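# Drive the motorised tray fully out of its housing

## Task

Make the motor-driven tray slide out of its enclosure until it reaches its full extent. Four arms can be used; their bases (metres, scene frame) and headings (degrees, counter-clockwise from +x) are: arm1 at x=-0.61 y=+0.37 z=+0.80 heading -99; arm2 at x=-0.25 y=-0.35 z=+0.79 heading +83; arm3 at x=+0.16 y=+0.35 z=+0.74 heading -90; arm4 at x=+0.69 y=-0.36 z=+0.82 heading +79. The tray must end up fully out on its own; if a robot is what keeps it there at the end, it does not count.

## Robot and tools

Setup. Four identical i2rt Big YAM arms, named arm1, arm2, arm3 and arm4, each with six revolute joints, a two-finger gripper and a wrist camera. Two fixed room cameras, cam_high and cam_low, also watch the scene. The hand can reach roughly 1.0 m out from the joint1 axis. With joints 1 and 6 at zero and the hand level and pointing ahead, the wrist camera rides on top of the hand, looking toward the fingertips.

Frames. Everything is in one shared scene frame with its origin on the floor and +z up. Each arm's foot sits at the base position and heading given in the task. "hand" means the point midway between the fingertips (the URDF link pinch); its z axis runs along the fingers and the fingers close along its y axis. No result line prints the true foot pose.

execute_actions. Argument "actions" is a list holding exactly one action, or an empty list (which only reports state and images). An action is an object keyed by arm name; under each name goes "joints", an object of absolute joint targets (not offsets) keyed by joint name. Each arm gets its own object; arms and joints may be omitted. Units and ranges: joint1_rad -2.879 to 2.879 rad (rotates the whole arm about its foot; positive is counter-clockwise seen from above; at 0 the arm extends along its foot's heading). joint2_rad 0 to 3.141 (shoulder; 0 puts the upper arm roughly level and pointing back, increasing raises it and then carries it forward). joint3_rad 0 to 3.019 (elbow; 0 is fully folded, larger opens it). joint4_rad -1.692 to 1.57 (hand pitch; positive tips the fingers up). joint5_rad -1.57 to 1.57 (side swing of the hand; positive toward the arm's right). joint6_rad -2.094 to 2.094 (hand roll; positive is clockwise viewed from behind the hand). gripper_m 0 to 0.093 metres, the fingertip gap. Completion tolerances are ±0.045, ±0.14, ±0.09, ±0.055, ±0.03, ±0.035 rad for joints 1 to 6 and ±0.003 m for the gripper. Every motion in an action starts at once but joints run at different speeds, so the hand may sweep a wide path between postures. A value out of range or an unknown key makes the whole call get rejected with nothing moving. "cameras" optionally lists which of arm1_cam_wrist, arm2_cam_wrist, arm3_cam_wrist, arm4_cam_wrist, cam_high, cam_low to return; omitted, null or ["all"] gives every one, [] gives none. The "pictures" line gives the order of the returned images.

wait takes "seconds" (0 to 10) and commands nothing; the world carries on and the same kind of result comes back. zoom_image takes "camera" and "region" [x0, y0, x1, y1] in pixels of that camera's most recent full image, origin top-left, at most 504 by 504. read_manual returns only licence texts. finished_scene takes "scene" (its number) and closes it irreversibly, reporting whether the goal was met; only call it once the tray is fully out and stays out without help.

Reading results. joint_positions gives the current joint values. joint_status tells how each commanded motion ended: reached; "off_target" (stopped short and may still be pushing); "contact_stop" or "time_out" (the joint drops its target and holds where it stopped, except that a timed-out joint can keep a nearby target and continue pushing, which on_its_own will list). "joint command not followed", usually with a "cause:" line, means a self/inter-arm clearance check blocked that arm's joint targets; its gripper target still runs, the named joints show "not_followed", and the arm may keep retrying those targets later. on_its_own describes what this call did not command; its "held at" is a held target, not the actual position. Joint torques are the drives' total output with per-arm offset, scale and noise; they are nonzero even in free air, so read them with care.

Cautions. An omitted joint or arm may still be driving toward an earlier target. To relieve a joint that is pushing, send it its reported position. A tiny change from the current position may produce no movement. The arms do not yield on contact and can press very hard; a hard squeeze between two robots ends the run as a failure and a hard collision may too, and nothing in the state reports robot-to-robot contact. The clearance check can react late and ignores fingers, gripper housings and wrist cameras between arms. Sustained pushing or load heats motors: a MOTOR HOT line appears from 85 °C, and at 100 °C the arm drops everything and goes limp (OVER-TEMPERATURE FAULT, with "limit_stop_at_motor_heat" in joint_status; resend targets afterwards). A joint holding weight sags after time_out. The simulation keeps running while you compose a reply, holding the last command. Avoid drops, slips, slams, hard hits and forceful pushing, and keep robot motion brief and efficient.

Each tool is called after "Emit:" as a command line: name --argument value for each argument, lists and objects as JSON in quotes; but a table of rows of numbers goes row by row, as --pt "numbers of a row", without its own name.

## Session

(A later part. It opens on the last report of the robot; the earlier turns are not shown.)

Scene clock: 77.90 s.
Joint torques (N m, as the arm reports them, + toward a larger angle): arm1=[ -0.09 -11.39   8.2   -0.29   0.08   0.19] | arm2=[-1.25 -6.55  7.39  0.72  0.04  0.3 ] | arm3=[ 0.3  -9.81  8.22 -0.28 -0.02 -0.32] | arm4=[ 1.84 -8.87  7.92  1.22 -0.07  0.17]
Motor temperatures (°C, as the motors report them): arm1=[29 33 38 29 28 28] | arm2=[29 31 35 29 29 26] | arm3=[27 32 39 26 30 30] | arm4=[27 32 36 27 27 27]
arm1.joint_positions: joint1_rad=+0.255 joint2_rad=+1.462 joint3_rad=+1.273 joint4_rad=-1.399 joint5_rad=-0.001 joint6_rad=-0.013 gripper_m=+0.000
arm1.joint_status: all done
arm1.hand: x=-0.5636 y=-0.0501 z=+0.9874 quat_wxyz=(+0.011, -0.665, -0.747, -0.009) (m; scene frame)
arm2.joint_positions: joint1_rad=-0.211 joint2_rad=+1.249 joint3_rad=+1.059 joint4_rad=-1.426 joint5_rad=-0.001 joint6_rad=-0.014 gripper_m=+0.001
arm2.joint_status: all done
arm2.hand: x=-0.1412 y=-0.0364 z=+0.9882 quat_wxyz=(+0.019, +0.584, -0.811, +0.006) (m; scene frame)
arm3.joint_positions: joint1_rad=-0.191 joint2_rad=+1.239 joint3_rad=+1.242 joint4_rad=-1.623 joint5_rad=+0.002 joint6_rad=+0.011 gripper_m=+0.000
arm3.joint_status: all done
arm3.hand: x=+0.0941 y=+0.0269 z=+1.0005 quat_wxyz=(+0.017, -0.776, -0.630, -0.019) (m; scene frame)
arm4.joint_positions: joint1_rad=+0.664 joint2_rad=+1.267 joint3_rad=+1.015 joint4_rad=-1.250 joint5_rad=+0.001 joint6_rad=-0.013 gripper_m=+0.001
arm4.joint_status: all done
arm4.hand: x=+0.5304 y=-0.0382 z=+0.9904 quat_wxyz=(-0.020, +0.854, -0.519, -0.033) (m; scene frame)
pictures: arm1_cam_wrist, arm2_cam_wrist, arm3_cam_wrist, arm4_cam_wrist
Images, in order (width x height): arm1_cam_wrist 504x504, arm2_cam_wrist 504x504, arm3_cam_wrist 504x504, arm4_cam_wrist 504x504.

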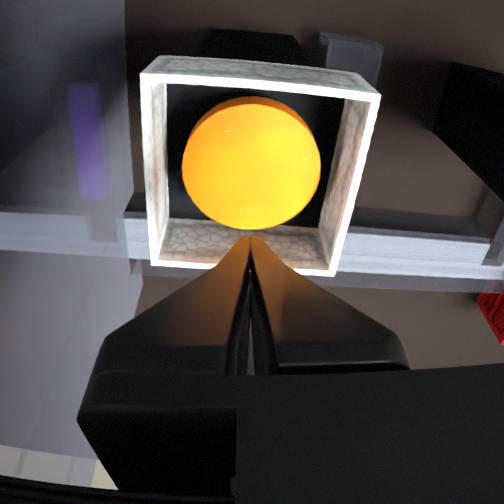

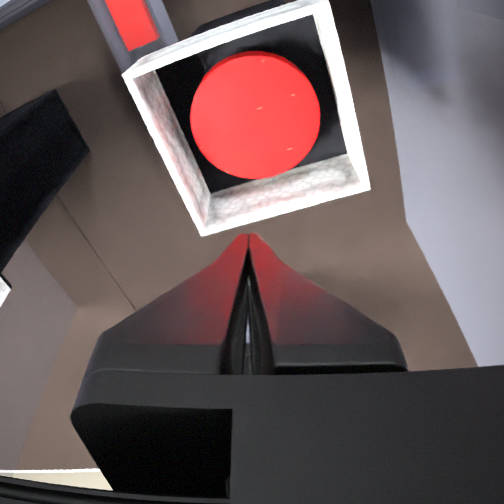

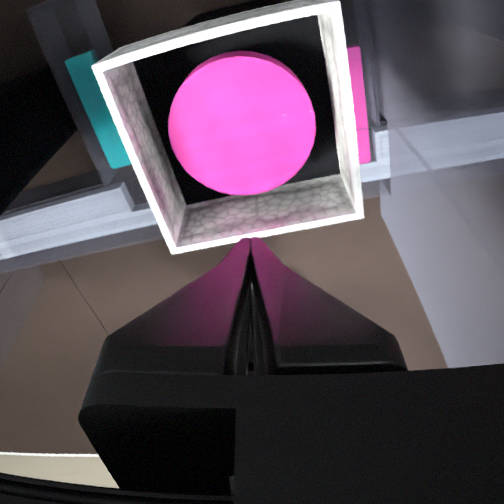

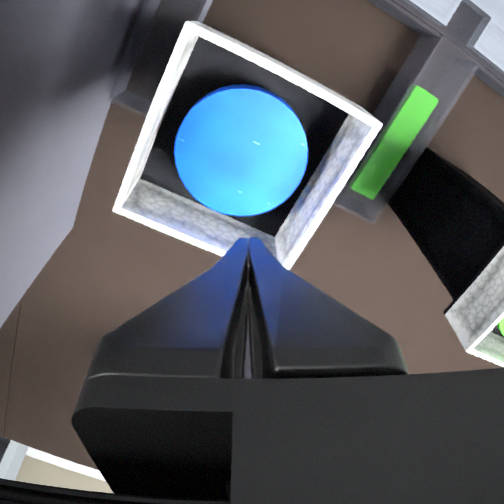

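Emit:
execute_actions --actions '[{"arm1":{"joints":{"joint2_rad":1.66,"joint3_rad":1.24}},"arm2":{"joints":{"joint2_rad":1.58}},"arm3":{"joints":{"joint2_rad":1.49}},"arm4":{"joints":{"joint2_rad":1.53}}}]' --cameras '[]'

Emit:
wait --seconds 10

Scene clock: 82.00 s.
Joint torques (N m, as the arm reports them, + toward a larger angle): arm1=[  0.56 -10.42   5.62  -0.04   0.06   0.22] | arm2=[-1.16 -6.63  5.26  0.53  0.05  0.3 ] | arm3=[ 0.39 -9.28  6.11  0.19  0.   -0.31] | arm4=[ 1.71 -9.12  5.95  0.8  -0.08  0.19]
Motor temperatures (°C, as the motors report them): arm1=[29 33 38 29 28 28] | arm2=[29 32 35 29 29 26] | arm3=[27 32 40 26 30 30] | arm4=[27 32 37 27 27 27]
arm1.joint_positions: joint1_rad=+0.255 joint2_rad=+1.614 joint3_rad=+1.271 joint4_rad=-1.410 joint5_rad=-0.001 joint6_rad=-0.013 gripper_m=+0.000
arm1.joint_status: all done
arm1.hand: x=-0.5636 y=-0.0513 z=+0.9265 quat_wxyz=(+0.072, -0.662, -0.743, -0.065) (m; scene frame)
arm2.joint_positions: joint1_rad=-0.211 joint2_rad=+1.533 joint3_rad=+1.075 joint4_rad=-1.435 joint5_rad=-0.001 joint6_rad=-0.014 gripper_m=+0.001
arm2.joint_status: all done
arm2.hand: x=-0.1388 y=-0.0266 z=+0.9043 quat_wxyz=(+0.133, +0.578, -0.801, +0.085) (m; scene frame)
arm3.joint_positions: joint1_rad=-0.191 joint2_rad=+1.443 joint3_rad=+1.265 joint4_rad=-1.642 joint5_rad=+0.002 joint6_rad=+0.011 gripper_m=+0.000
arm3.joint_status: all done
arm3.hand: x=+0.0897 y=+0.0043 z=+0.9427 quat_wxyz=(+0.082, -0.770, -0.626, -0.097) (m; scene frame)
arm4.joint_positions: joint1_rad=+0.664 joint2_rad=+1.489 joint3_rad=+1.030 joint4_rad=-1.250 joint5_rad=+0.001 joint6_rad=-0.013 gripper_m=+0.000
arm4.joint_status: all done
arm4.hand: x=+0.5271 y=-0.0319 z=+0.9191 quat_wxyz=(+0.036, +0.853, -0.518, +0.056) (m; scene frame)
pictures: none
No camera images: the call's "cameras" was empty. Leave "cameras" out to get every camera's image.

Scene clock: 92.00 s.
Joint torques (N m, as the arm reports them, + toward a larger angle): arm1=[  0.52 -10.28   5.7    0.3    0.05   0.17] | arm2=[-1.33 -6.67  5.26  0.52  0.04  0.3 ] | arm3=[ 0.48 -9.66  6.06  0.17  0.02 -0.31] | arm4=[ 1.76 -8.97  5.96  0.79 -0.07  0.16]
Motor temperatures (°C, as the motors report them): arm1=[29 33 37 29 28 28] | arm2=[29 32 34 29 29 26] | arm3=[27 32 39 26 30 30] | arm4=[27 32 37 27 27 27]
arm1.joint_positions: joint1_rad=+0.255 joint2_rad=+1.614 joint3_rad=+1.271 joint4_rad=-1.410 joint5_rad=-0.001 joint6_rad=-0.013 gripper_m=+0.000
arm1.joint_status: all done
arm1.hand: x=-0.5636 y=-0.0513 z=+0.9265 quat_wxyz=(+0.072, -0.662, -0.743, -0.065) (m; scene frame)
arm2.joint_positions: joint1_rad=-0.211 joint2_rad=+1.533 joint3_rad=+1.075 joint4_rad=-1.435 joint5_rad=-0.001 joint6_rad=-0.014 gripper_m=+0.001
arm2.joint_status: all done
arm2.hand: x=-0.1388 y=-0.0266 z=+0.9043 quat_wxyz=(+0.133, +0.578, -0.801, +0.085) (m; scene frame)
arm3.joint_positions: joint1_rad=-0.191 joint2_rad=+1.443 joint3_rad=+1.265 joint4_rad=-1.642 joint5_rad=+0.002 joint6_rad=+0.011 gripper_m=+0.000
arm3.joint_status: all done
arm3.hand: x=+0.0897 y=+0.0043 z=+0.9427 quat_wxyz=(+0.082, -0.770, -0.626, -0.097) (m; scene frame)
arm4.joint_positions: joint1_rad=+0.664 joint2_rad=+1.489 joint3_rad=+1.030 joint4_rad=-1.250 joint5_rad=+0.001 joint6_rad=-0.013 gripper_m=+0.000
arm4.joint_status: all done
arm4.hand: x=+0.5271 y=-0.0319 z=+0.9191 quat_wxyz=(+0.036, +0.853, -0.518, +0.056) (m; scene frame)
wait: 10.00 s; at rest by 0.27 s
pictures: arm1_cam_wrist, arm2_cam_wrist, arm3_cam_wrist, arm4_cam_wrist, cam_high, cam_low
Images, in order (width x height): arm1_cam_wrist 504x504, arm2_cam_wrist 504x504, arm3_cam_wrist 504x504, arm4_cam_wrist 504x504, cam_high 504x504, cam_low 504x504.

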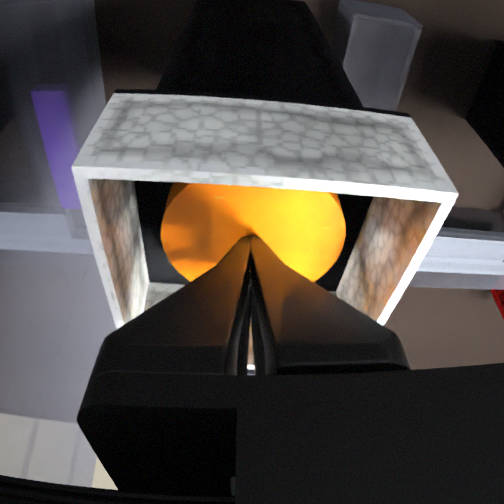

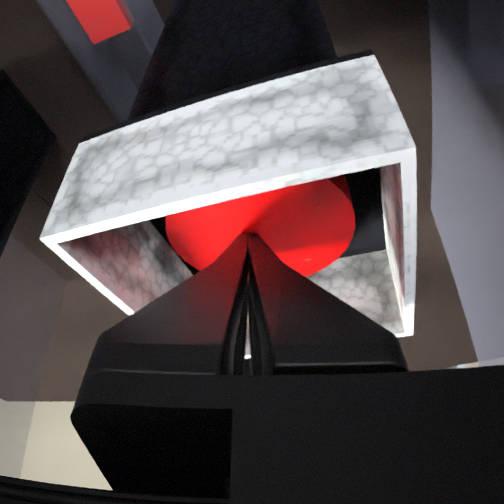

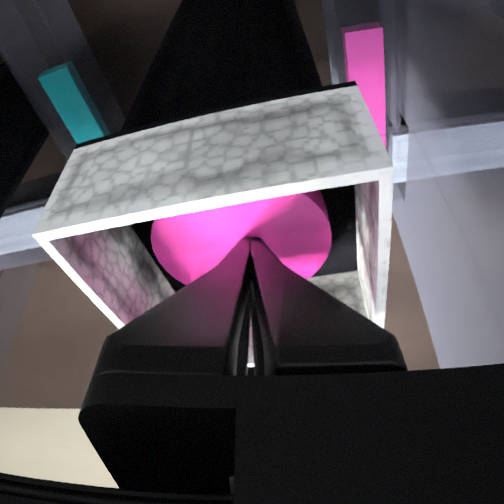

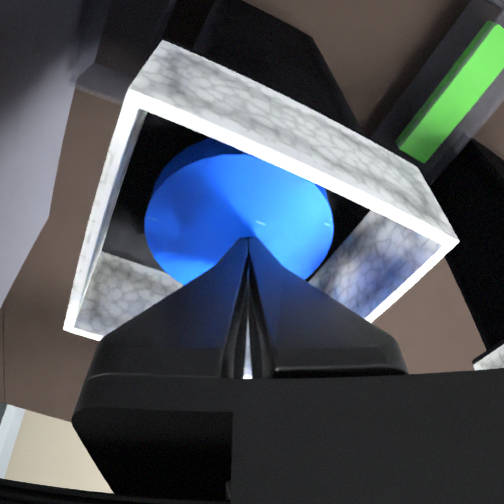

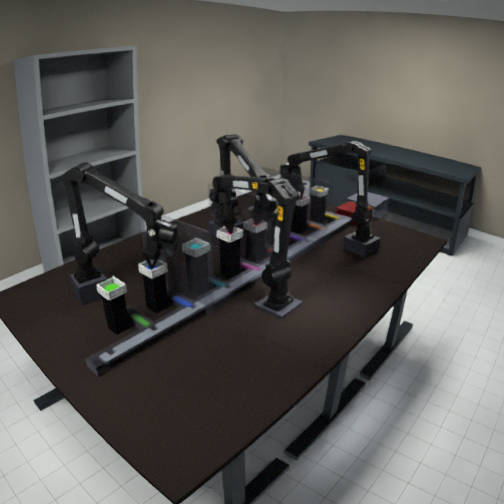

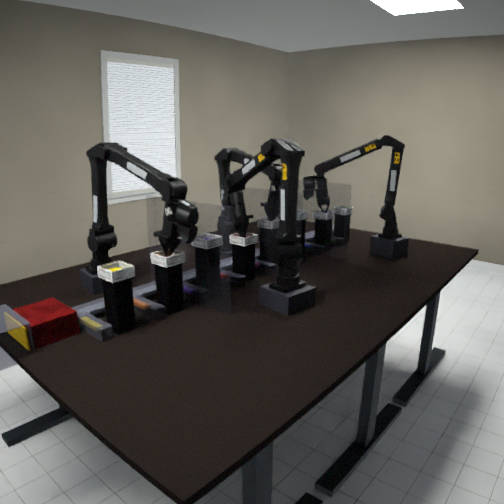

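Emit:
wait --seconds 8

Emit:
zoom_image --camera "cam_high" --region '[70, 190, 390, 390]'

Scene clock: 103.10 s.
Joint torques (N m, as the arm reports them, + toward a larger angle): arm1=[  0.23 -11.34   5.46  -0.01   0.04   0.28] | arm2=[-1.26 -6.63  5.25  0.53  0.04  0.29] | arm3=[ 0.53 -9.33  6.11  0.08 -0.01 -0.32] | arm4=[ 1.77 -9.03  5.98  0.83 -0.08  0.16]
Motor temperatures (°C, as the motors report them): arm1=[29 33 36 29 28 28] | arm2=[29 32 34 29 29 26] | arm3=[27 33 39 26 30 30] | arm4=[27 32 37 27 27 27]
arm1.joint_positions: joint1_rad=+0.255 joint2_rad=+1.614 joint3_rad=+1.271 joint4_rad=-1.410 joint5_rad=-0.001 joint6_rad=-0.013 gripper_m=+0.000
arm1.joint_status: all done
arm1.hand: x=-0.5636 y=-0.0513 z=+0.9265 quat_wxyz=(+0.072, -0.662, -0.743, -0.065) (m; scene frame)
arm2.joint_positions: joint1_rad=-0.211 joint2_rad=+1.533 joint3_rad=+1.075 joint4_rad=-1.435 joint5_rad=-0.001 joint6_rad=-0.014 gripper_m=+0.001
arm2.joint_status: all done
arm2.hand: x=-0.1388 y=-0.0266 z=+0.9043 quat_wxyz=(+0.133, +0.578, -0.801, +0.085) (m; scene frame)
arm3.joint_positions: joint1_rad=-0.191 joint2_rad=+1.443 joint3_rad=+1.265 joint4_rad=-1.642 joint5_rad=+0.002 joint6_rad=+0.011 gripper_m=+0.000
arm3.joint_status: all done
arm3.hand: x=+0.0897 y=+0.0043 z=+0.9427 quat_wxyz=(+0.082, -0.770, -0.626, -0.097) (m; scene frame)
arm4.joint_positions: joint1_rad=+0.664 joint2_rad=+1.489 joint3_rad=+1.030 joint4_rad=-1.250 joint5_rad=+0.001 joint6_rad=-0.013 gripper_m=+0.000
arm4.joint_status: all done
arm4.hand: x=+0.5271 y=-0.0319 z=+0.9191 quat_wxyz=(+0.036, +0.853, -0.518, +0.056) (m; scene frame)
wait: 8.00 s; at rest from the start
pictures: arm1_cam_wrist, arm2_cam_wrist, arm3_cam_wrist, arm4_cam_wrist, cam_high, cam_low
Images, in order (width x height): arm1_cam_wrist 504x504, arm2_cam_wrist 504x504, arm3_cam_wrist 504x504, arm4_cam_wrist 504x504, cam_high 504x504, cam_low 504x504.

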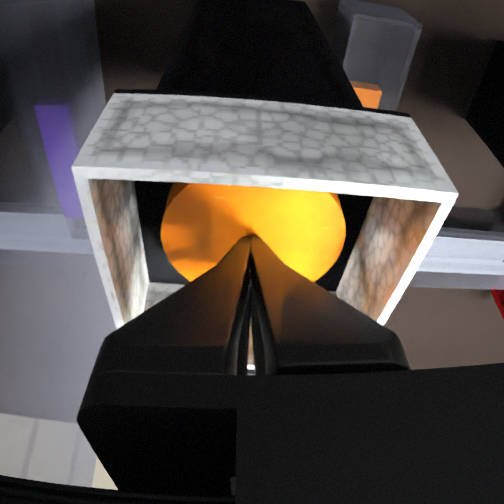

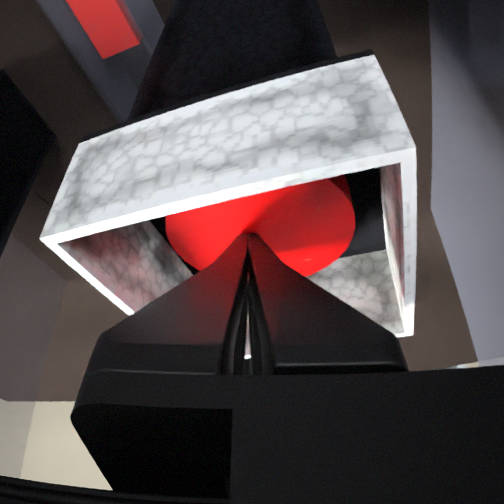

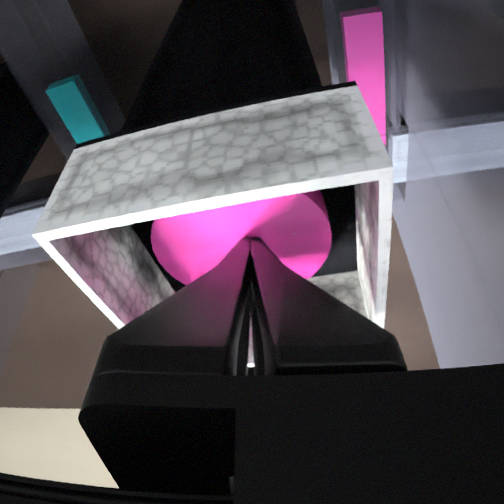

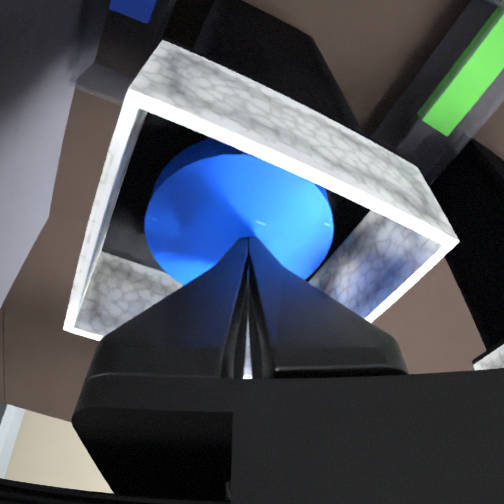

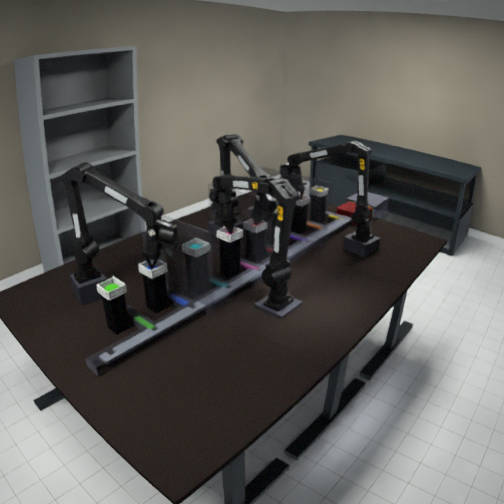

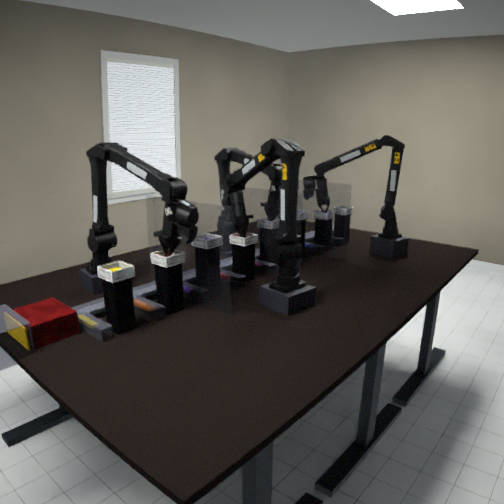

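Region (70, 190, 390, 390) of cam_high's 504x504 image, scaled by 1.575, with more detail than that image has; it fills the top 315 rows of this view, and the rest is white.

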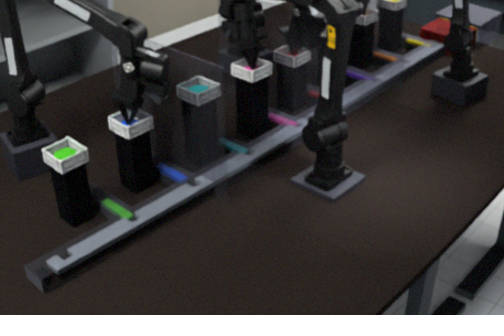

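Emit:
wait --seconds 10

Emit:
wait --seconds 10

Emit:
wait --seconds 10

Emit:
wait --seconds 10

Scene clock: 118.57 s.
Joint torques (N m, as the arm reports them, + toward a larger angle): arm1=[  0.46 -11.28   5.72  -0.11   0.09   0.2 ] | arm2=[-1.27 -6.68  5.25  0.53  0.04  0.3 ] | arm3=[ 0.44 -9.63  6.14  0.19  0.01 -0.33] | arm4=[ 1.78 -8.99  5.98  0.83 -0.08  0.17]
Motor temperatures (°C, as the motors report them): arm1=[29 33 36 29 28 28] | arm2=[29 32 34 29 29 26] | arm3=[27 33 39 26 30 30] | arm4=[27 32 37 27 27 27]
arm1.joint_positions: joint1_rad=+0.255 joint2_rad=+1.614 joint3_rad=+1.271 joint4_rad=-1.410 joint5_rad=-0.001 joint6_rad=-0.013 gripper_m=+0.000
arm1.joint_status: all done
arm1.hand: x=-0.5636 y=-0.0513 z=+0.9265 quat_wxyz=(+0.072, -0.662, -0.743, -0.065) (m; scene frame)
arm2.joint_positions: joint1_rad=-0.211 joint2_rad=+1.533 joint3_rad=+1.075 joint4_rad=-1.435 joint5_rad=-0.001 joint6_rad=-0.014 gripper_m=+0.001
arm2.joint_status: all done
arm2.hand: x=-0.1388 y=-0.0266 z=+0.9043 quat_wxyz=(+0.133, +0.578, -0.801, +0.085) (m; scene frame)
arm3.joint_positions: joint1_rad=-0.191 joint2_rad=+1.443 joint3_rad=+1.265 joint4_rad=-1.642 joint5_rad=+0.002 joint6_rad=+0.011 gripper_m=+0.000
arm3.joint_status: all done
arm3.hand: x=+0.0897 y=+0.0043 z=+0.9427 quat_wxyz=(+0.082, -0.770, -0.626, -0.097) (m; scene frame)
arm4.joint_positions: joint1_rad=+0.664 joint2_rad=+1.489 joint3_rad=+1.030 joint4_rad=-1.250 joint5_rad=+0.001 joint6_rad=-0.013 gripper_m=+0.000
arm4.joint_status: all done
arm4.hand: x=+0.5271 y=-0.0319 z=+0.9191 quat_wxyz=(+0.036, +0.853, -0.518, +0.056) (m; scene frame)
wait: 10.00 s; at rest from the start
pictures: arm1_cam_wrist, arm2_cam_wrist, arm3_cam_wrist, arm4_cam_wrist, cam_high, cam_low
Images, in order (width x height): arm1_cam_wrist 504x504, arm2_cam_wrist 504x504, arm3_cam_wrist 504x504, arm4_cam_wrist 504x504, cam_high 504x504, cam_low 504x504.

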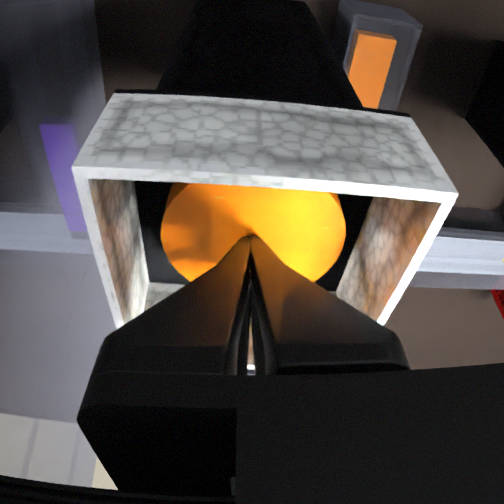

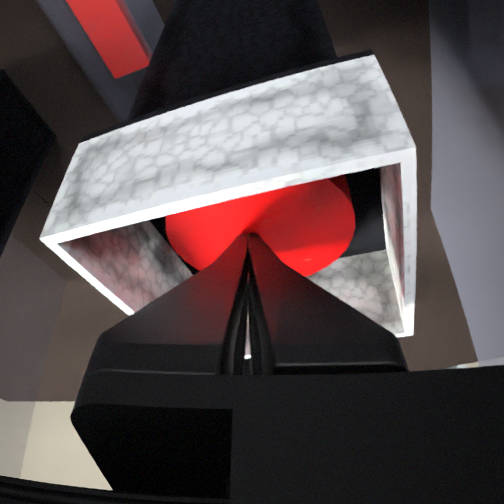

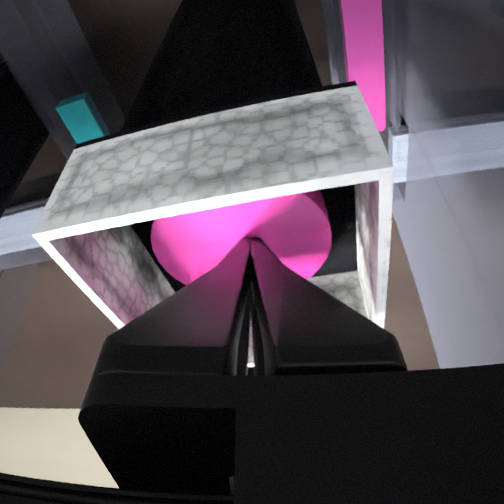

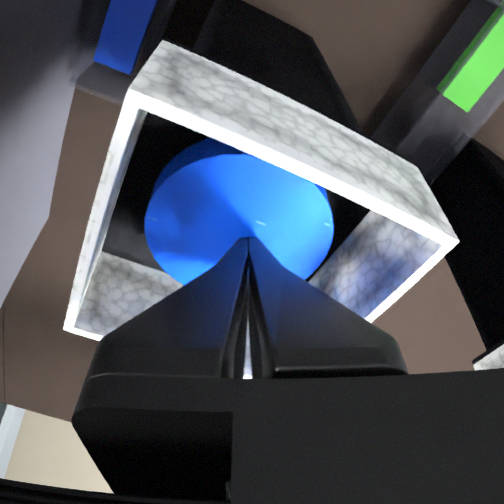

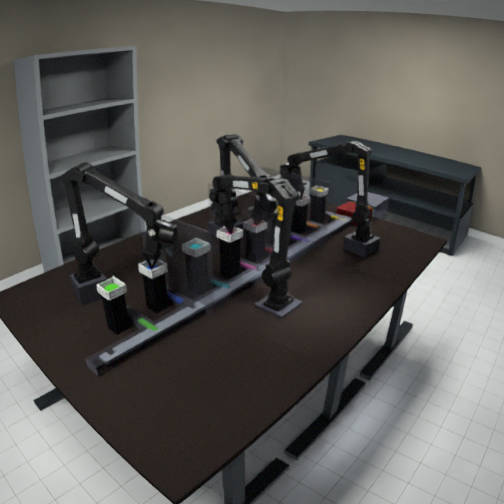

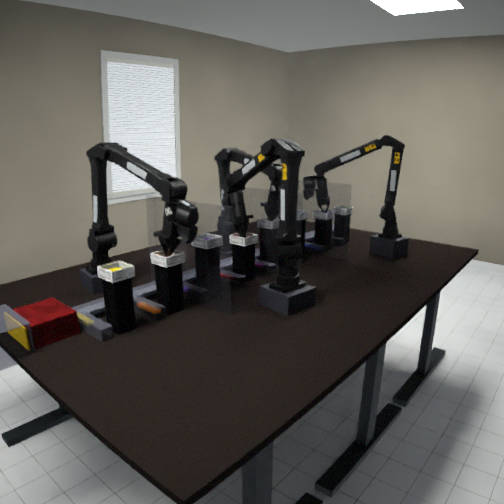

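Scene clock: 128.57 s.
Joint torques (N m, as the arm reports them, + toward a larger angle): arm1=[  0.74 -11.02   5.71   0.13   0.09   0.23] | arm2=[-1.29 -6.66  5.25  0.53  0.04  0.3 ] | arm3=[ 0.57 -9.42  6.12  0.21 -0.01 -0.31] | arm4=[ 1.61 -8.96  5.97  0.79 -0.07  0.18]
Motor temperatures (°C, as the motors report them): arm1=[29 33 36 29 28 28] | arm2=[29 32 34 29 29 26] | arm3=[27 33 39 26 30 30] | arm4=[27 32 37 27 27 27]
arm1.joint_positions: joint1_rad=+0.255 joint2_rad=+1.614 joint3_rad=+1.271 joint4_rad=-1.410 joint5_rad=-0.001 joint6_rad=-0.013 gripper_m=+0.000
arm1.joint_status: all done
arm1.hand: x=-0.5636 y=-0.0513 z=+0.9265 quat_wxyz=(+0.072, -0.662, -0.743, -0.065) (m; scene frame)
arm2.joint_positions: joint1_rad=-0.211 joint2_rad=+1.533 joint3_rad=+1.075 joint4_rad=-1.435 joint5_rad=-0.001 joint6_rad=-0.014 gripper_m=+0.001
arm2.joint_status: all done
arm2.hand: x=-0.1388 y=-0.0266 z=+0.9043 quat_wxyz=(+0.133, +0.578, -0.801, +0.085) (m; scene frame)
arm3.joint_positions: joint1_rad=-0.191 joint2_rad=+1.443 joint3_rad=+1.265 joint4_rad=-1.642 joint5_rad=+0.002 joint6_rad=+0.011 gripper_m=+0.000
arm3.joint_status: all done
arm3.hand: x=+0.0897 y=+0.0043 z=+0.9427 quat_wxyz=(+0.082, -0.770, -0.626, -0.097) (m; scene frame)
arm4.joint_positions: joint1_rad=+0.664 joint2_rad=+1.489 joint3_rad=+1.030 joint4_rad=-1.250 joint5_rad=+0.001 joint6_rad=-0.013 gripper_m=+0.000
arm4.joint_status: all done
arm4.hand: x=+0.5271 y=-0.0319 z=+0.9191 quat_wxyz=(+0.036, +0.853, -0.518, +0.056) (m; scene frame)
wait: 10.00 s; at rest by 0.27 s
pictures: arm1_cam_wrist, arm2_cam_wrist, arm3_cam_wrist, arm4_cam_wrist, cam_high, cam_low
Images, in order (width x height): arm1_cam_wrist 504x504, arm2_cam_wrist 504x504, arm3_cam_wrist 504x504, arm4_cam_wrist 504x504, cam_high 504x504, cam_low 504x504.

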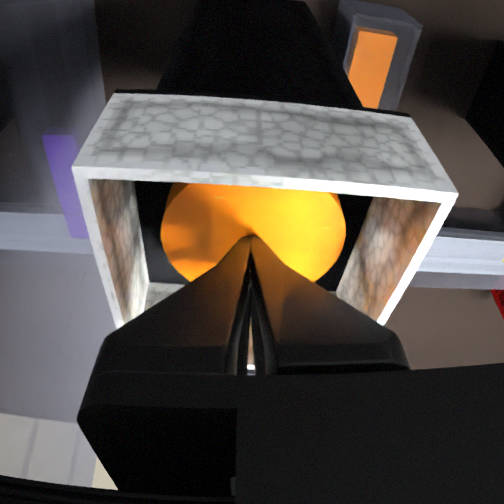

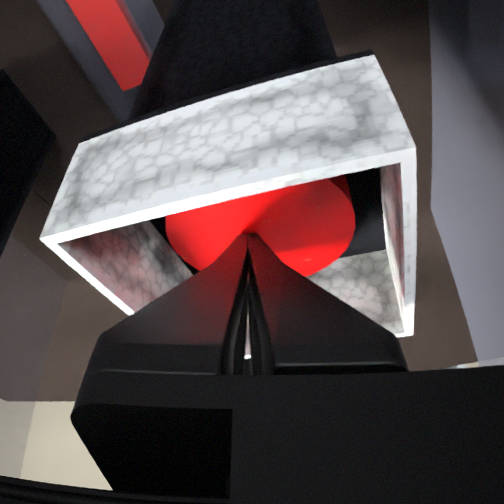

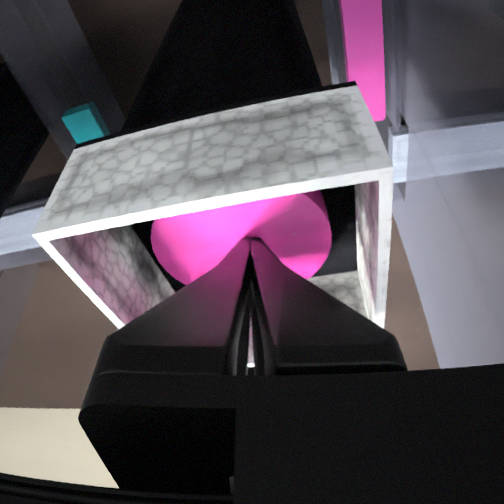

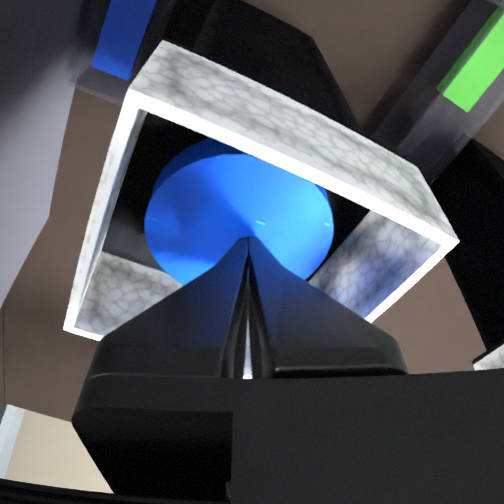

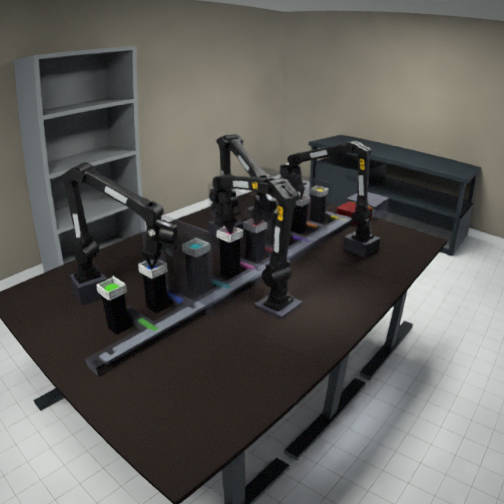

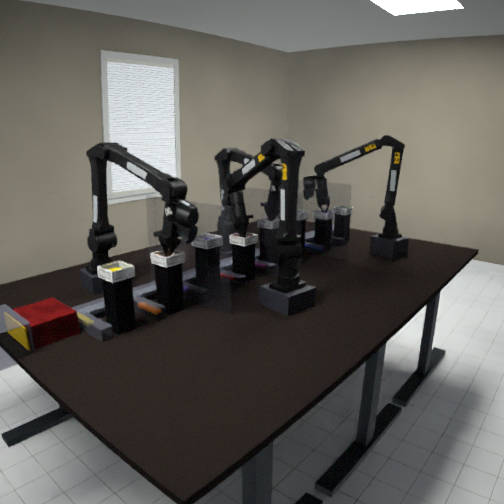

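Scene clock: 138.57 s.
Joint torques (N m, as the arm reports them, + toward a larger angle): arm1=[  0.87 -10.89   5.69   0.22   0.08   0.15] | arm2=[-1.23 -6.6   5.28  0.53  0.04  0.3 ] | arm3=[ 0.4  -9.72  6.12  0.09  0.02 -0.32] | arm4=[ 1.62 -9.14  5.95  0.87 -0.08  0.17]
Motor temperatures (°C, as the motors report them): arm1=[29 33 36 29 28 28] | arm2=[29 32 34 29 29 26] | arm3=[27 33 39 26 30 30] | arm4=[27 32 37 27 27 27]
arm1.joint_positions: joint1_rad=+0.255 joint2_rad=+1.614 joint3_rad=+1.271 joint4_rad=-1.410 joint5_rad=-0.001 joint6_rad=-0.013 gripper_m=+0.000
arm1.joint_status: all done
arm1.hand: x=-0.5636 y=-0.0513 z=+0.9265 quat_wxyz=(+0.072, -0.662, -0.743, -0.065) (m; scene frame)
arm2.joint_positions: joint1_rad=-0.211 joint2_rad=+1.533 joint3_rad=+1.075 joint4_rad=-1.435 joint5_rad=-0.001 joint6_rad=-0.014 gripper_m=+0.001
arm2.joint_status: all done
arm2.hand: x=-0.1388 y=-0.0266 z=+0.9043 quat_wxyz=(+0.133, +0.578, -0.801, +0.085) (m; scene frame)
arm3.joint_positions: joint1_rad=-0.191 joint2_rad=+1.443 joint3_rad=+1.265 joint4_rad=-1.642 joint5_rad=+0.002 joint6_rad=+0.011 gripper_m=+0.000
arm3.joint_status: all done
arm3.hand: x=+0.0897 y=+0.0043 z=+0.9427 quat_wxyz=(+0.082, -0.770, -0.626, -0.097) (m; scene frame)
arm4.joint_positions: joint1_rad=+0.664 joint2_rad=+1.489 joint3_rad=+1.030 joint4_rad=-1.250 joint5_rad=+0.001 joint6_rad=-0.013 gripper_m=+0.000
arm4.joint_status: all done
arm4.hand: x=+0.5271 y=-0.0319 z=+0.9191 quat_wxyz=(+0.036, +0.853, -0.518, +0.056) (m; scene frame)
wait: 10.00 s; at rest by 0.27 s
pictures: arm1_cam_wrist, arm2_cam_wrist, arm3_cam_wrist, arm4_cam_wrist, cam_high, cam_low
Images, in order (width x height): arm1_cam_wrist 504x504, arm2_cam_wrist 504x504, arm3_cam_wrist 504x504, arm4_cam_wrist 504x504, cam_high 504x504, cam_low 504x504.

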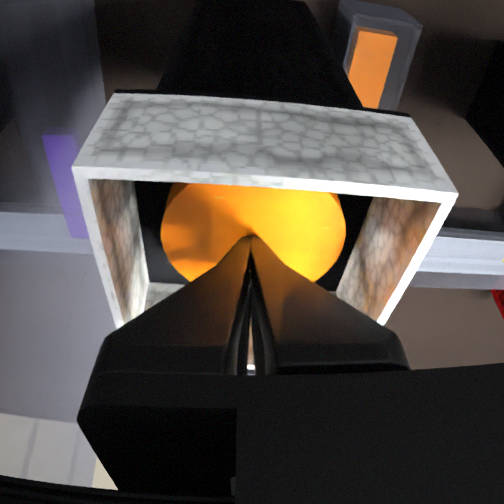

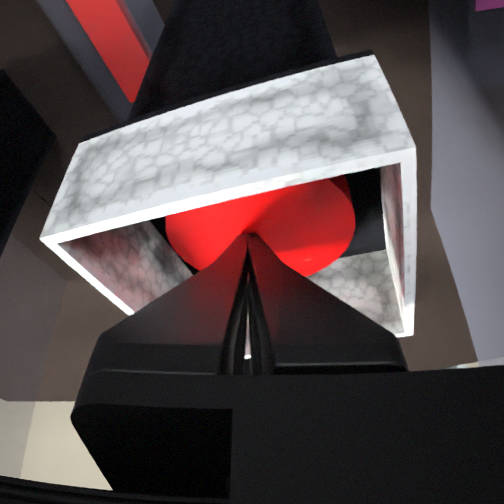

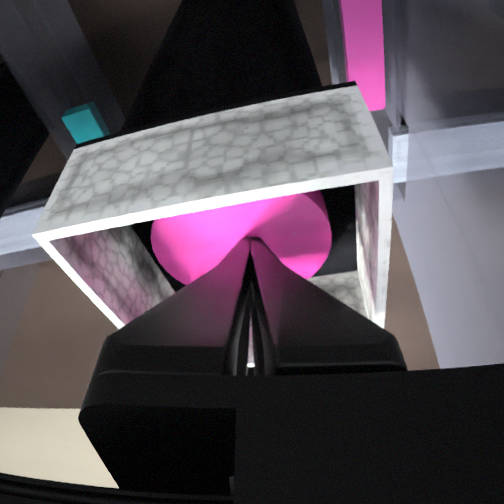

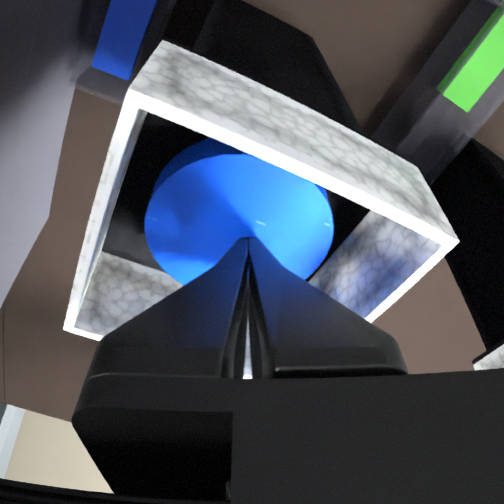

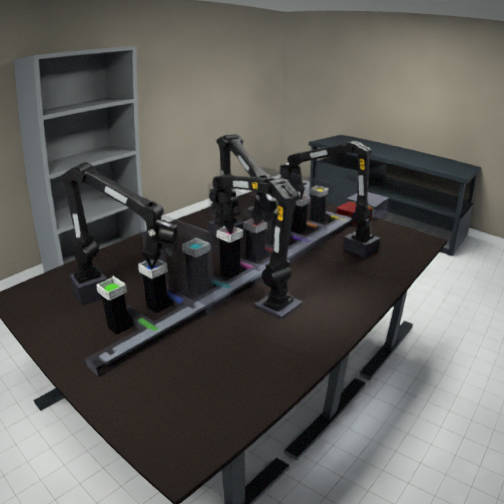

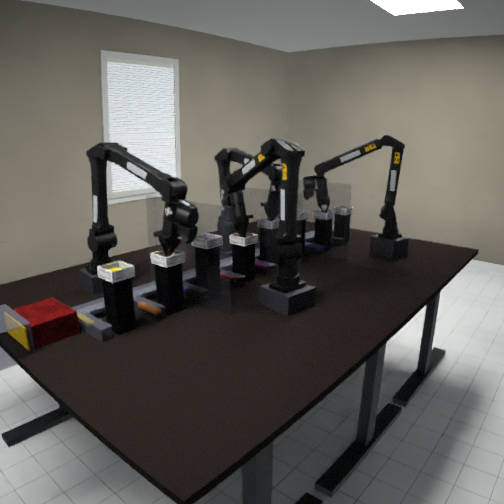

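Scene clock: 148.57 s.
Joint torques (N m, as the arm reports them, + toward a larger angle): arm1=[  0.45 -11.41   5.31   0.15   0.03   0.23] | arm2=[-1.3  -6.63  5.28  0.54  0.04  0.3 ] | arm3=[ 0.46 -9.01  6.1   0.1  -0.03 -0.32] | arm4=[ 1.7  -8.97  5.99  0.83 -0.08  0.16]
Motor temperatures (°C, as the motors report them): arm1=[29 33 36 29 28 28] | arm2=[29 32 34 29 29 26] | arm3=[27 33 39 26 30 30] | arm4=[27 32 37 27 27 27]
arm1.joint_positions: joint1_rad=+0.255 joint2_rad=+1.614 joint3_rad=+1.271 joint4_rad=-1.410 joint5_rad=-0.001 joint6_rad=-0.013 gripper_m=+0.000
arm1.joint_status: all done
arm1.hand: x=-0.5636 y=-0.0513 z=+0.9265 quat_wxyz=(+0.072, -0.662, -0.743, -0.065) (m; scene frame)
arm2.joint_positions: joint1_rad=-0.211 joint2_rad=+1.533 joint3_rad=+1.075 joint4_rad=-1.435 joint5_rad=-0.001 joint6_rad=-0.014 gripper_m=+0.001
arm2.joint_status: all done
arm2.hand: x=-0.1388 y=-0.0266 z=+0.9043 quat_wxyz=(+0.133, +0.578, -0.801, +0.085) (m; scene frame)
arm3.joint_positions: joint1_rad=-0.191 joint2_rad=+1.443 joint3_rad=+1.265 joint4_rad=-1.642 joint5_rad=+0.002 joint6_rad=+0.011 gripper_m=+0.000
arm3.joint_status: all done
arm3.hand: x=+0.0897 y=+0.0043 z=+0.9427 quat_wxyz=(+0.082, -0.770, -0.626, -0.097) (m; scene frame)
arm4.joint_positions: joint1_rad=+0.664 joint2_rad=+1.489 joint3_rad=+1.030 joint4_rad=-1.250 joint5_rad=+0.001 joint6_rad=-0.013 gripper_m=+0.000
arm4.joint_status: all done
arm4.hand: x=+0.5271 y=-0.0319 z=+0.9191 quat_wxyz=(+0.036, +0.853, -0.518, +0.056) (m; scene frame)
wait: 10.00 s; at rest by 0.27 s
pictures: arm1_cam_wrist, arm2_cam_wrist, arm3_cam_wrist, arm4_cam_wrist, cam_high, cam_low
Images, in order (width x height): arm1_cam_wrist 504x504, arm2_cam_wrist 504x504, arm3_cam_wrist 504x504, arm4_cam_wrist 504x504, cam_high 504x504, cam_low 504x504.

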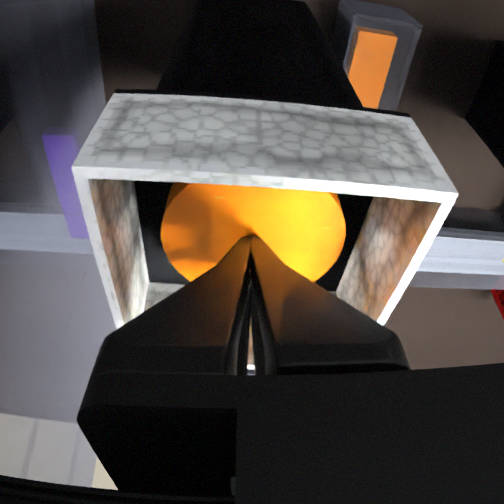

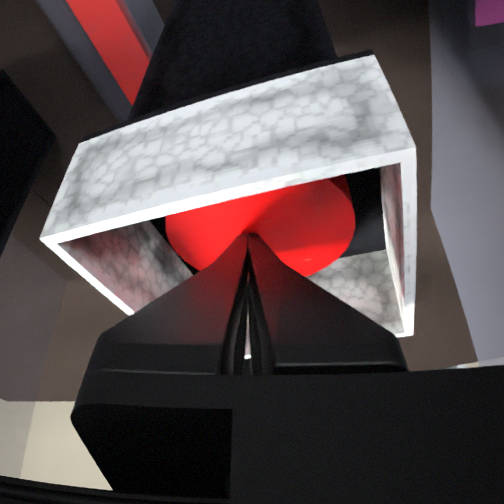

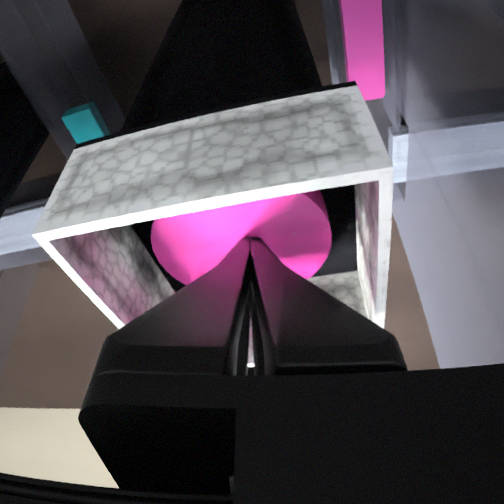

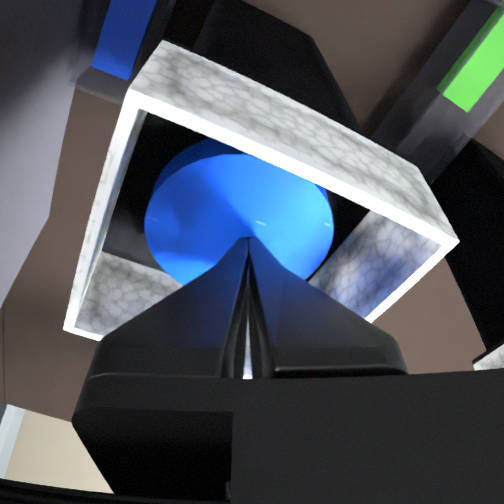

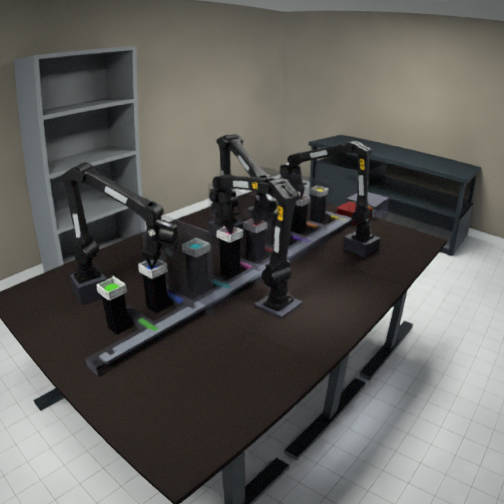

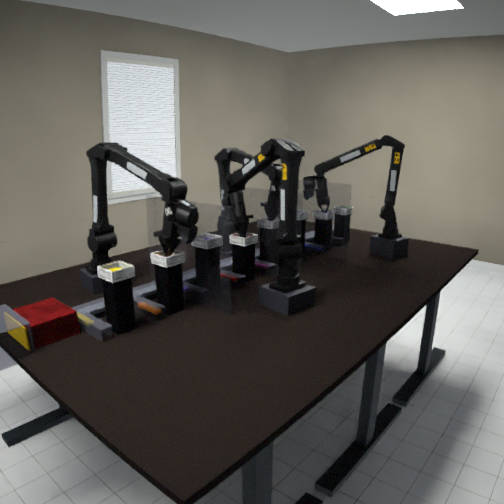

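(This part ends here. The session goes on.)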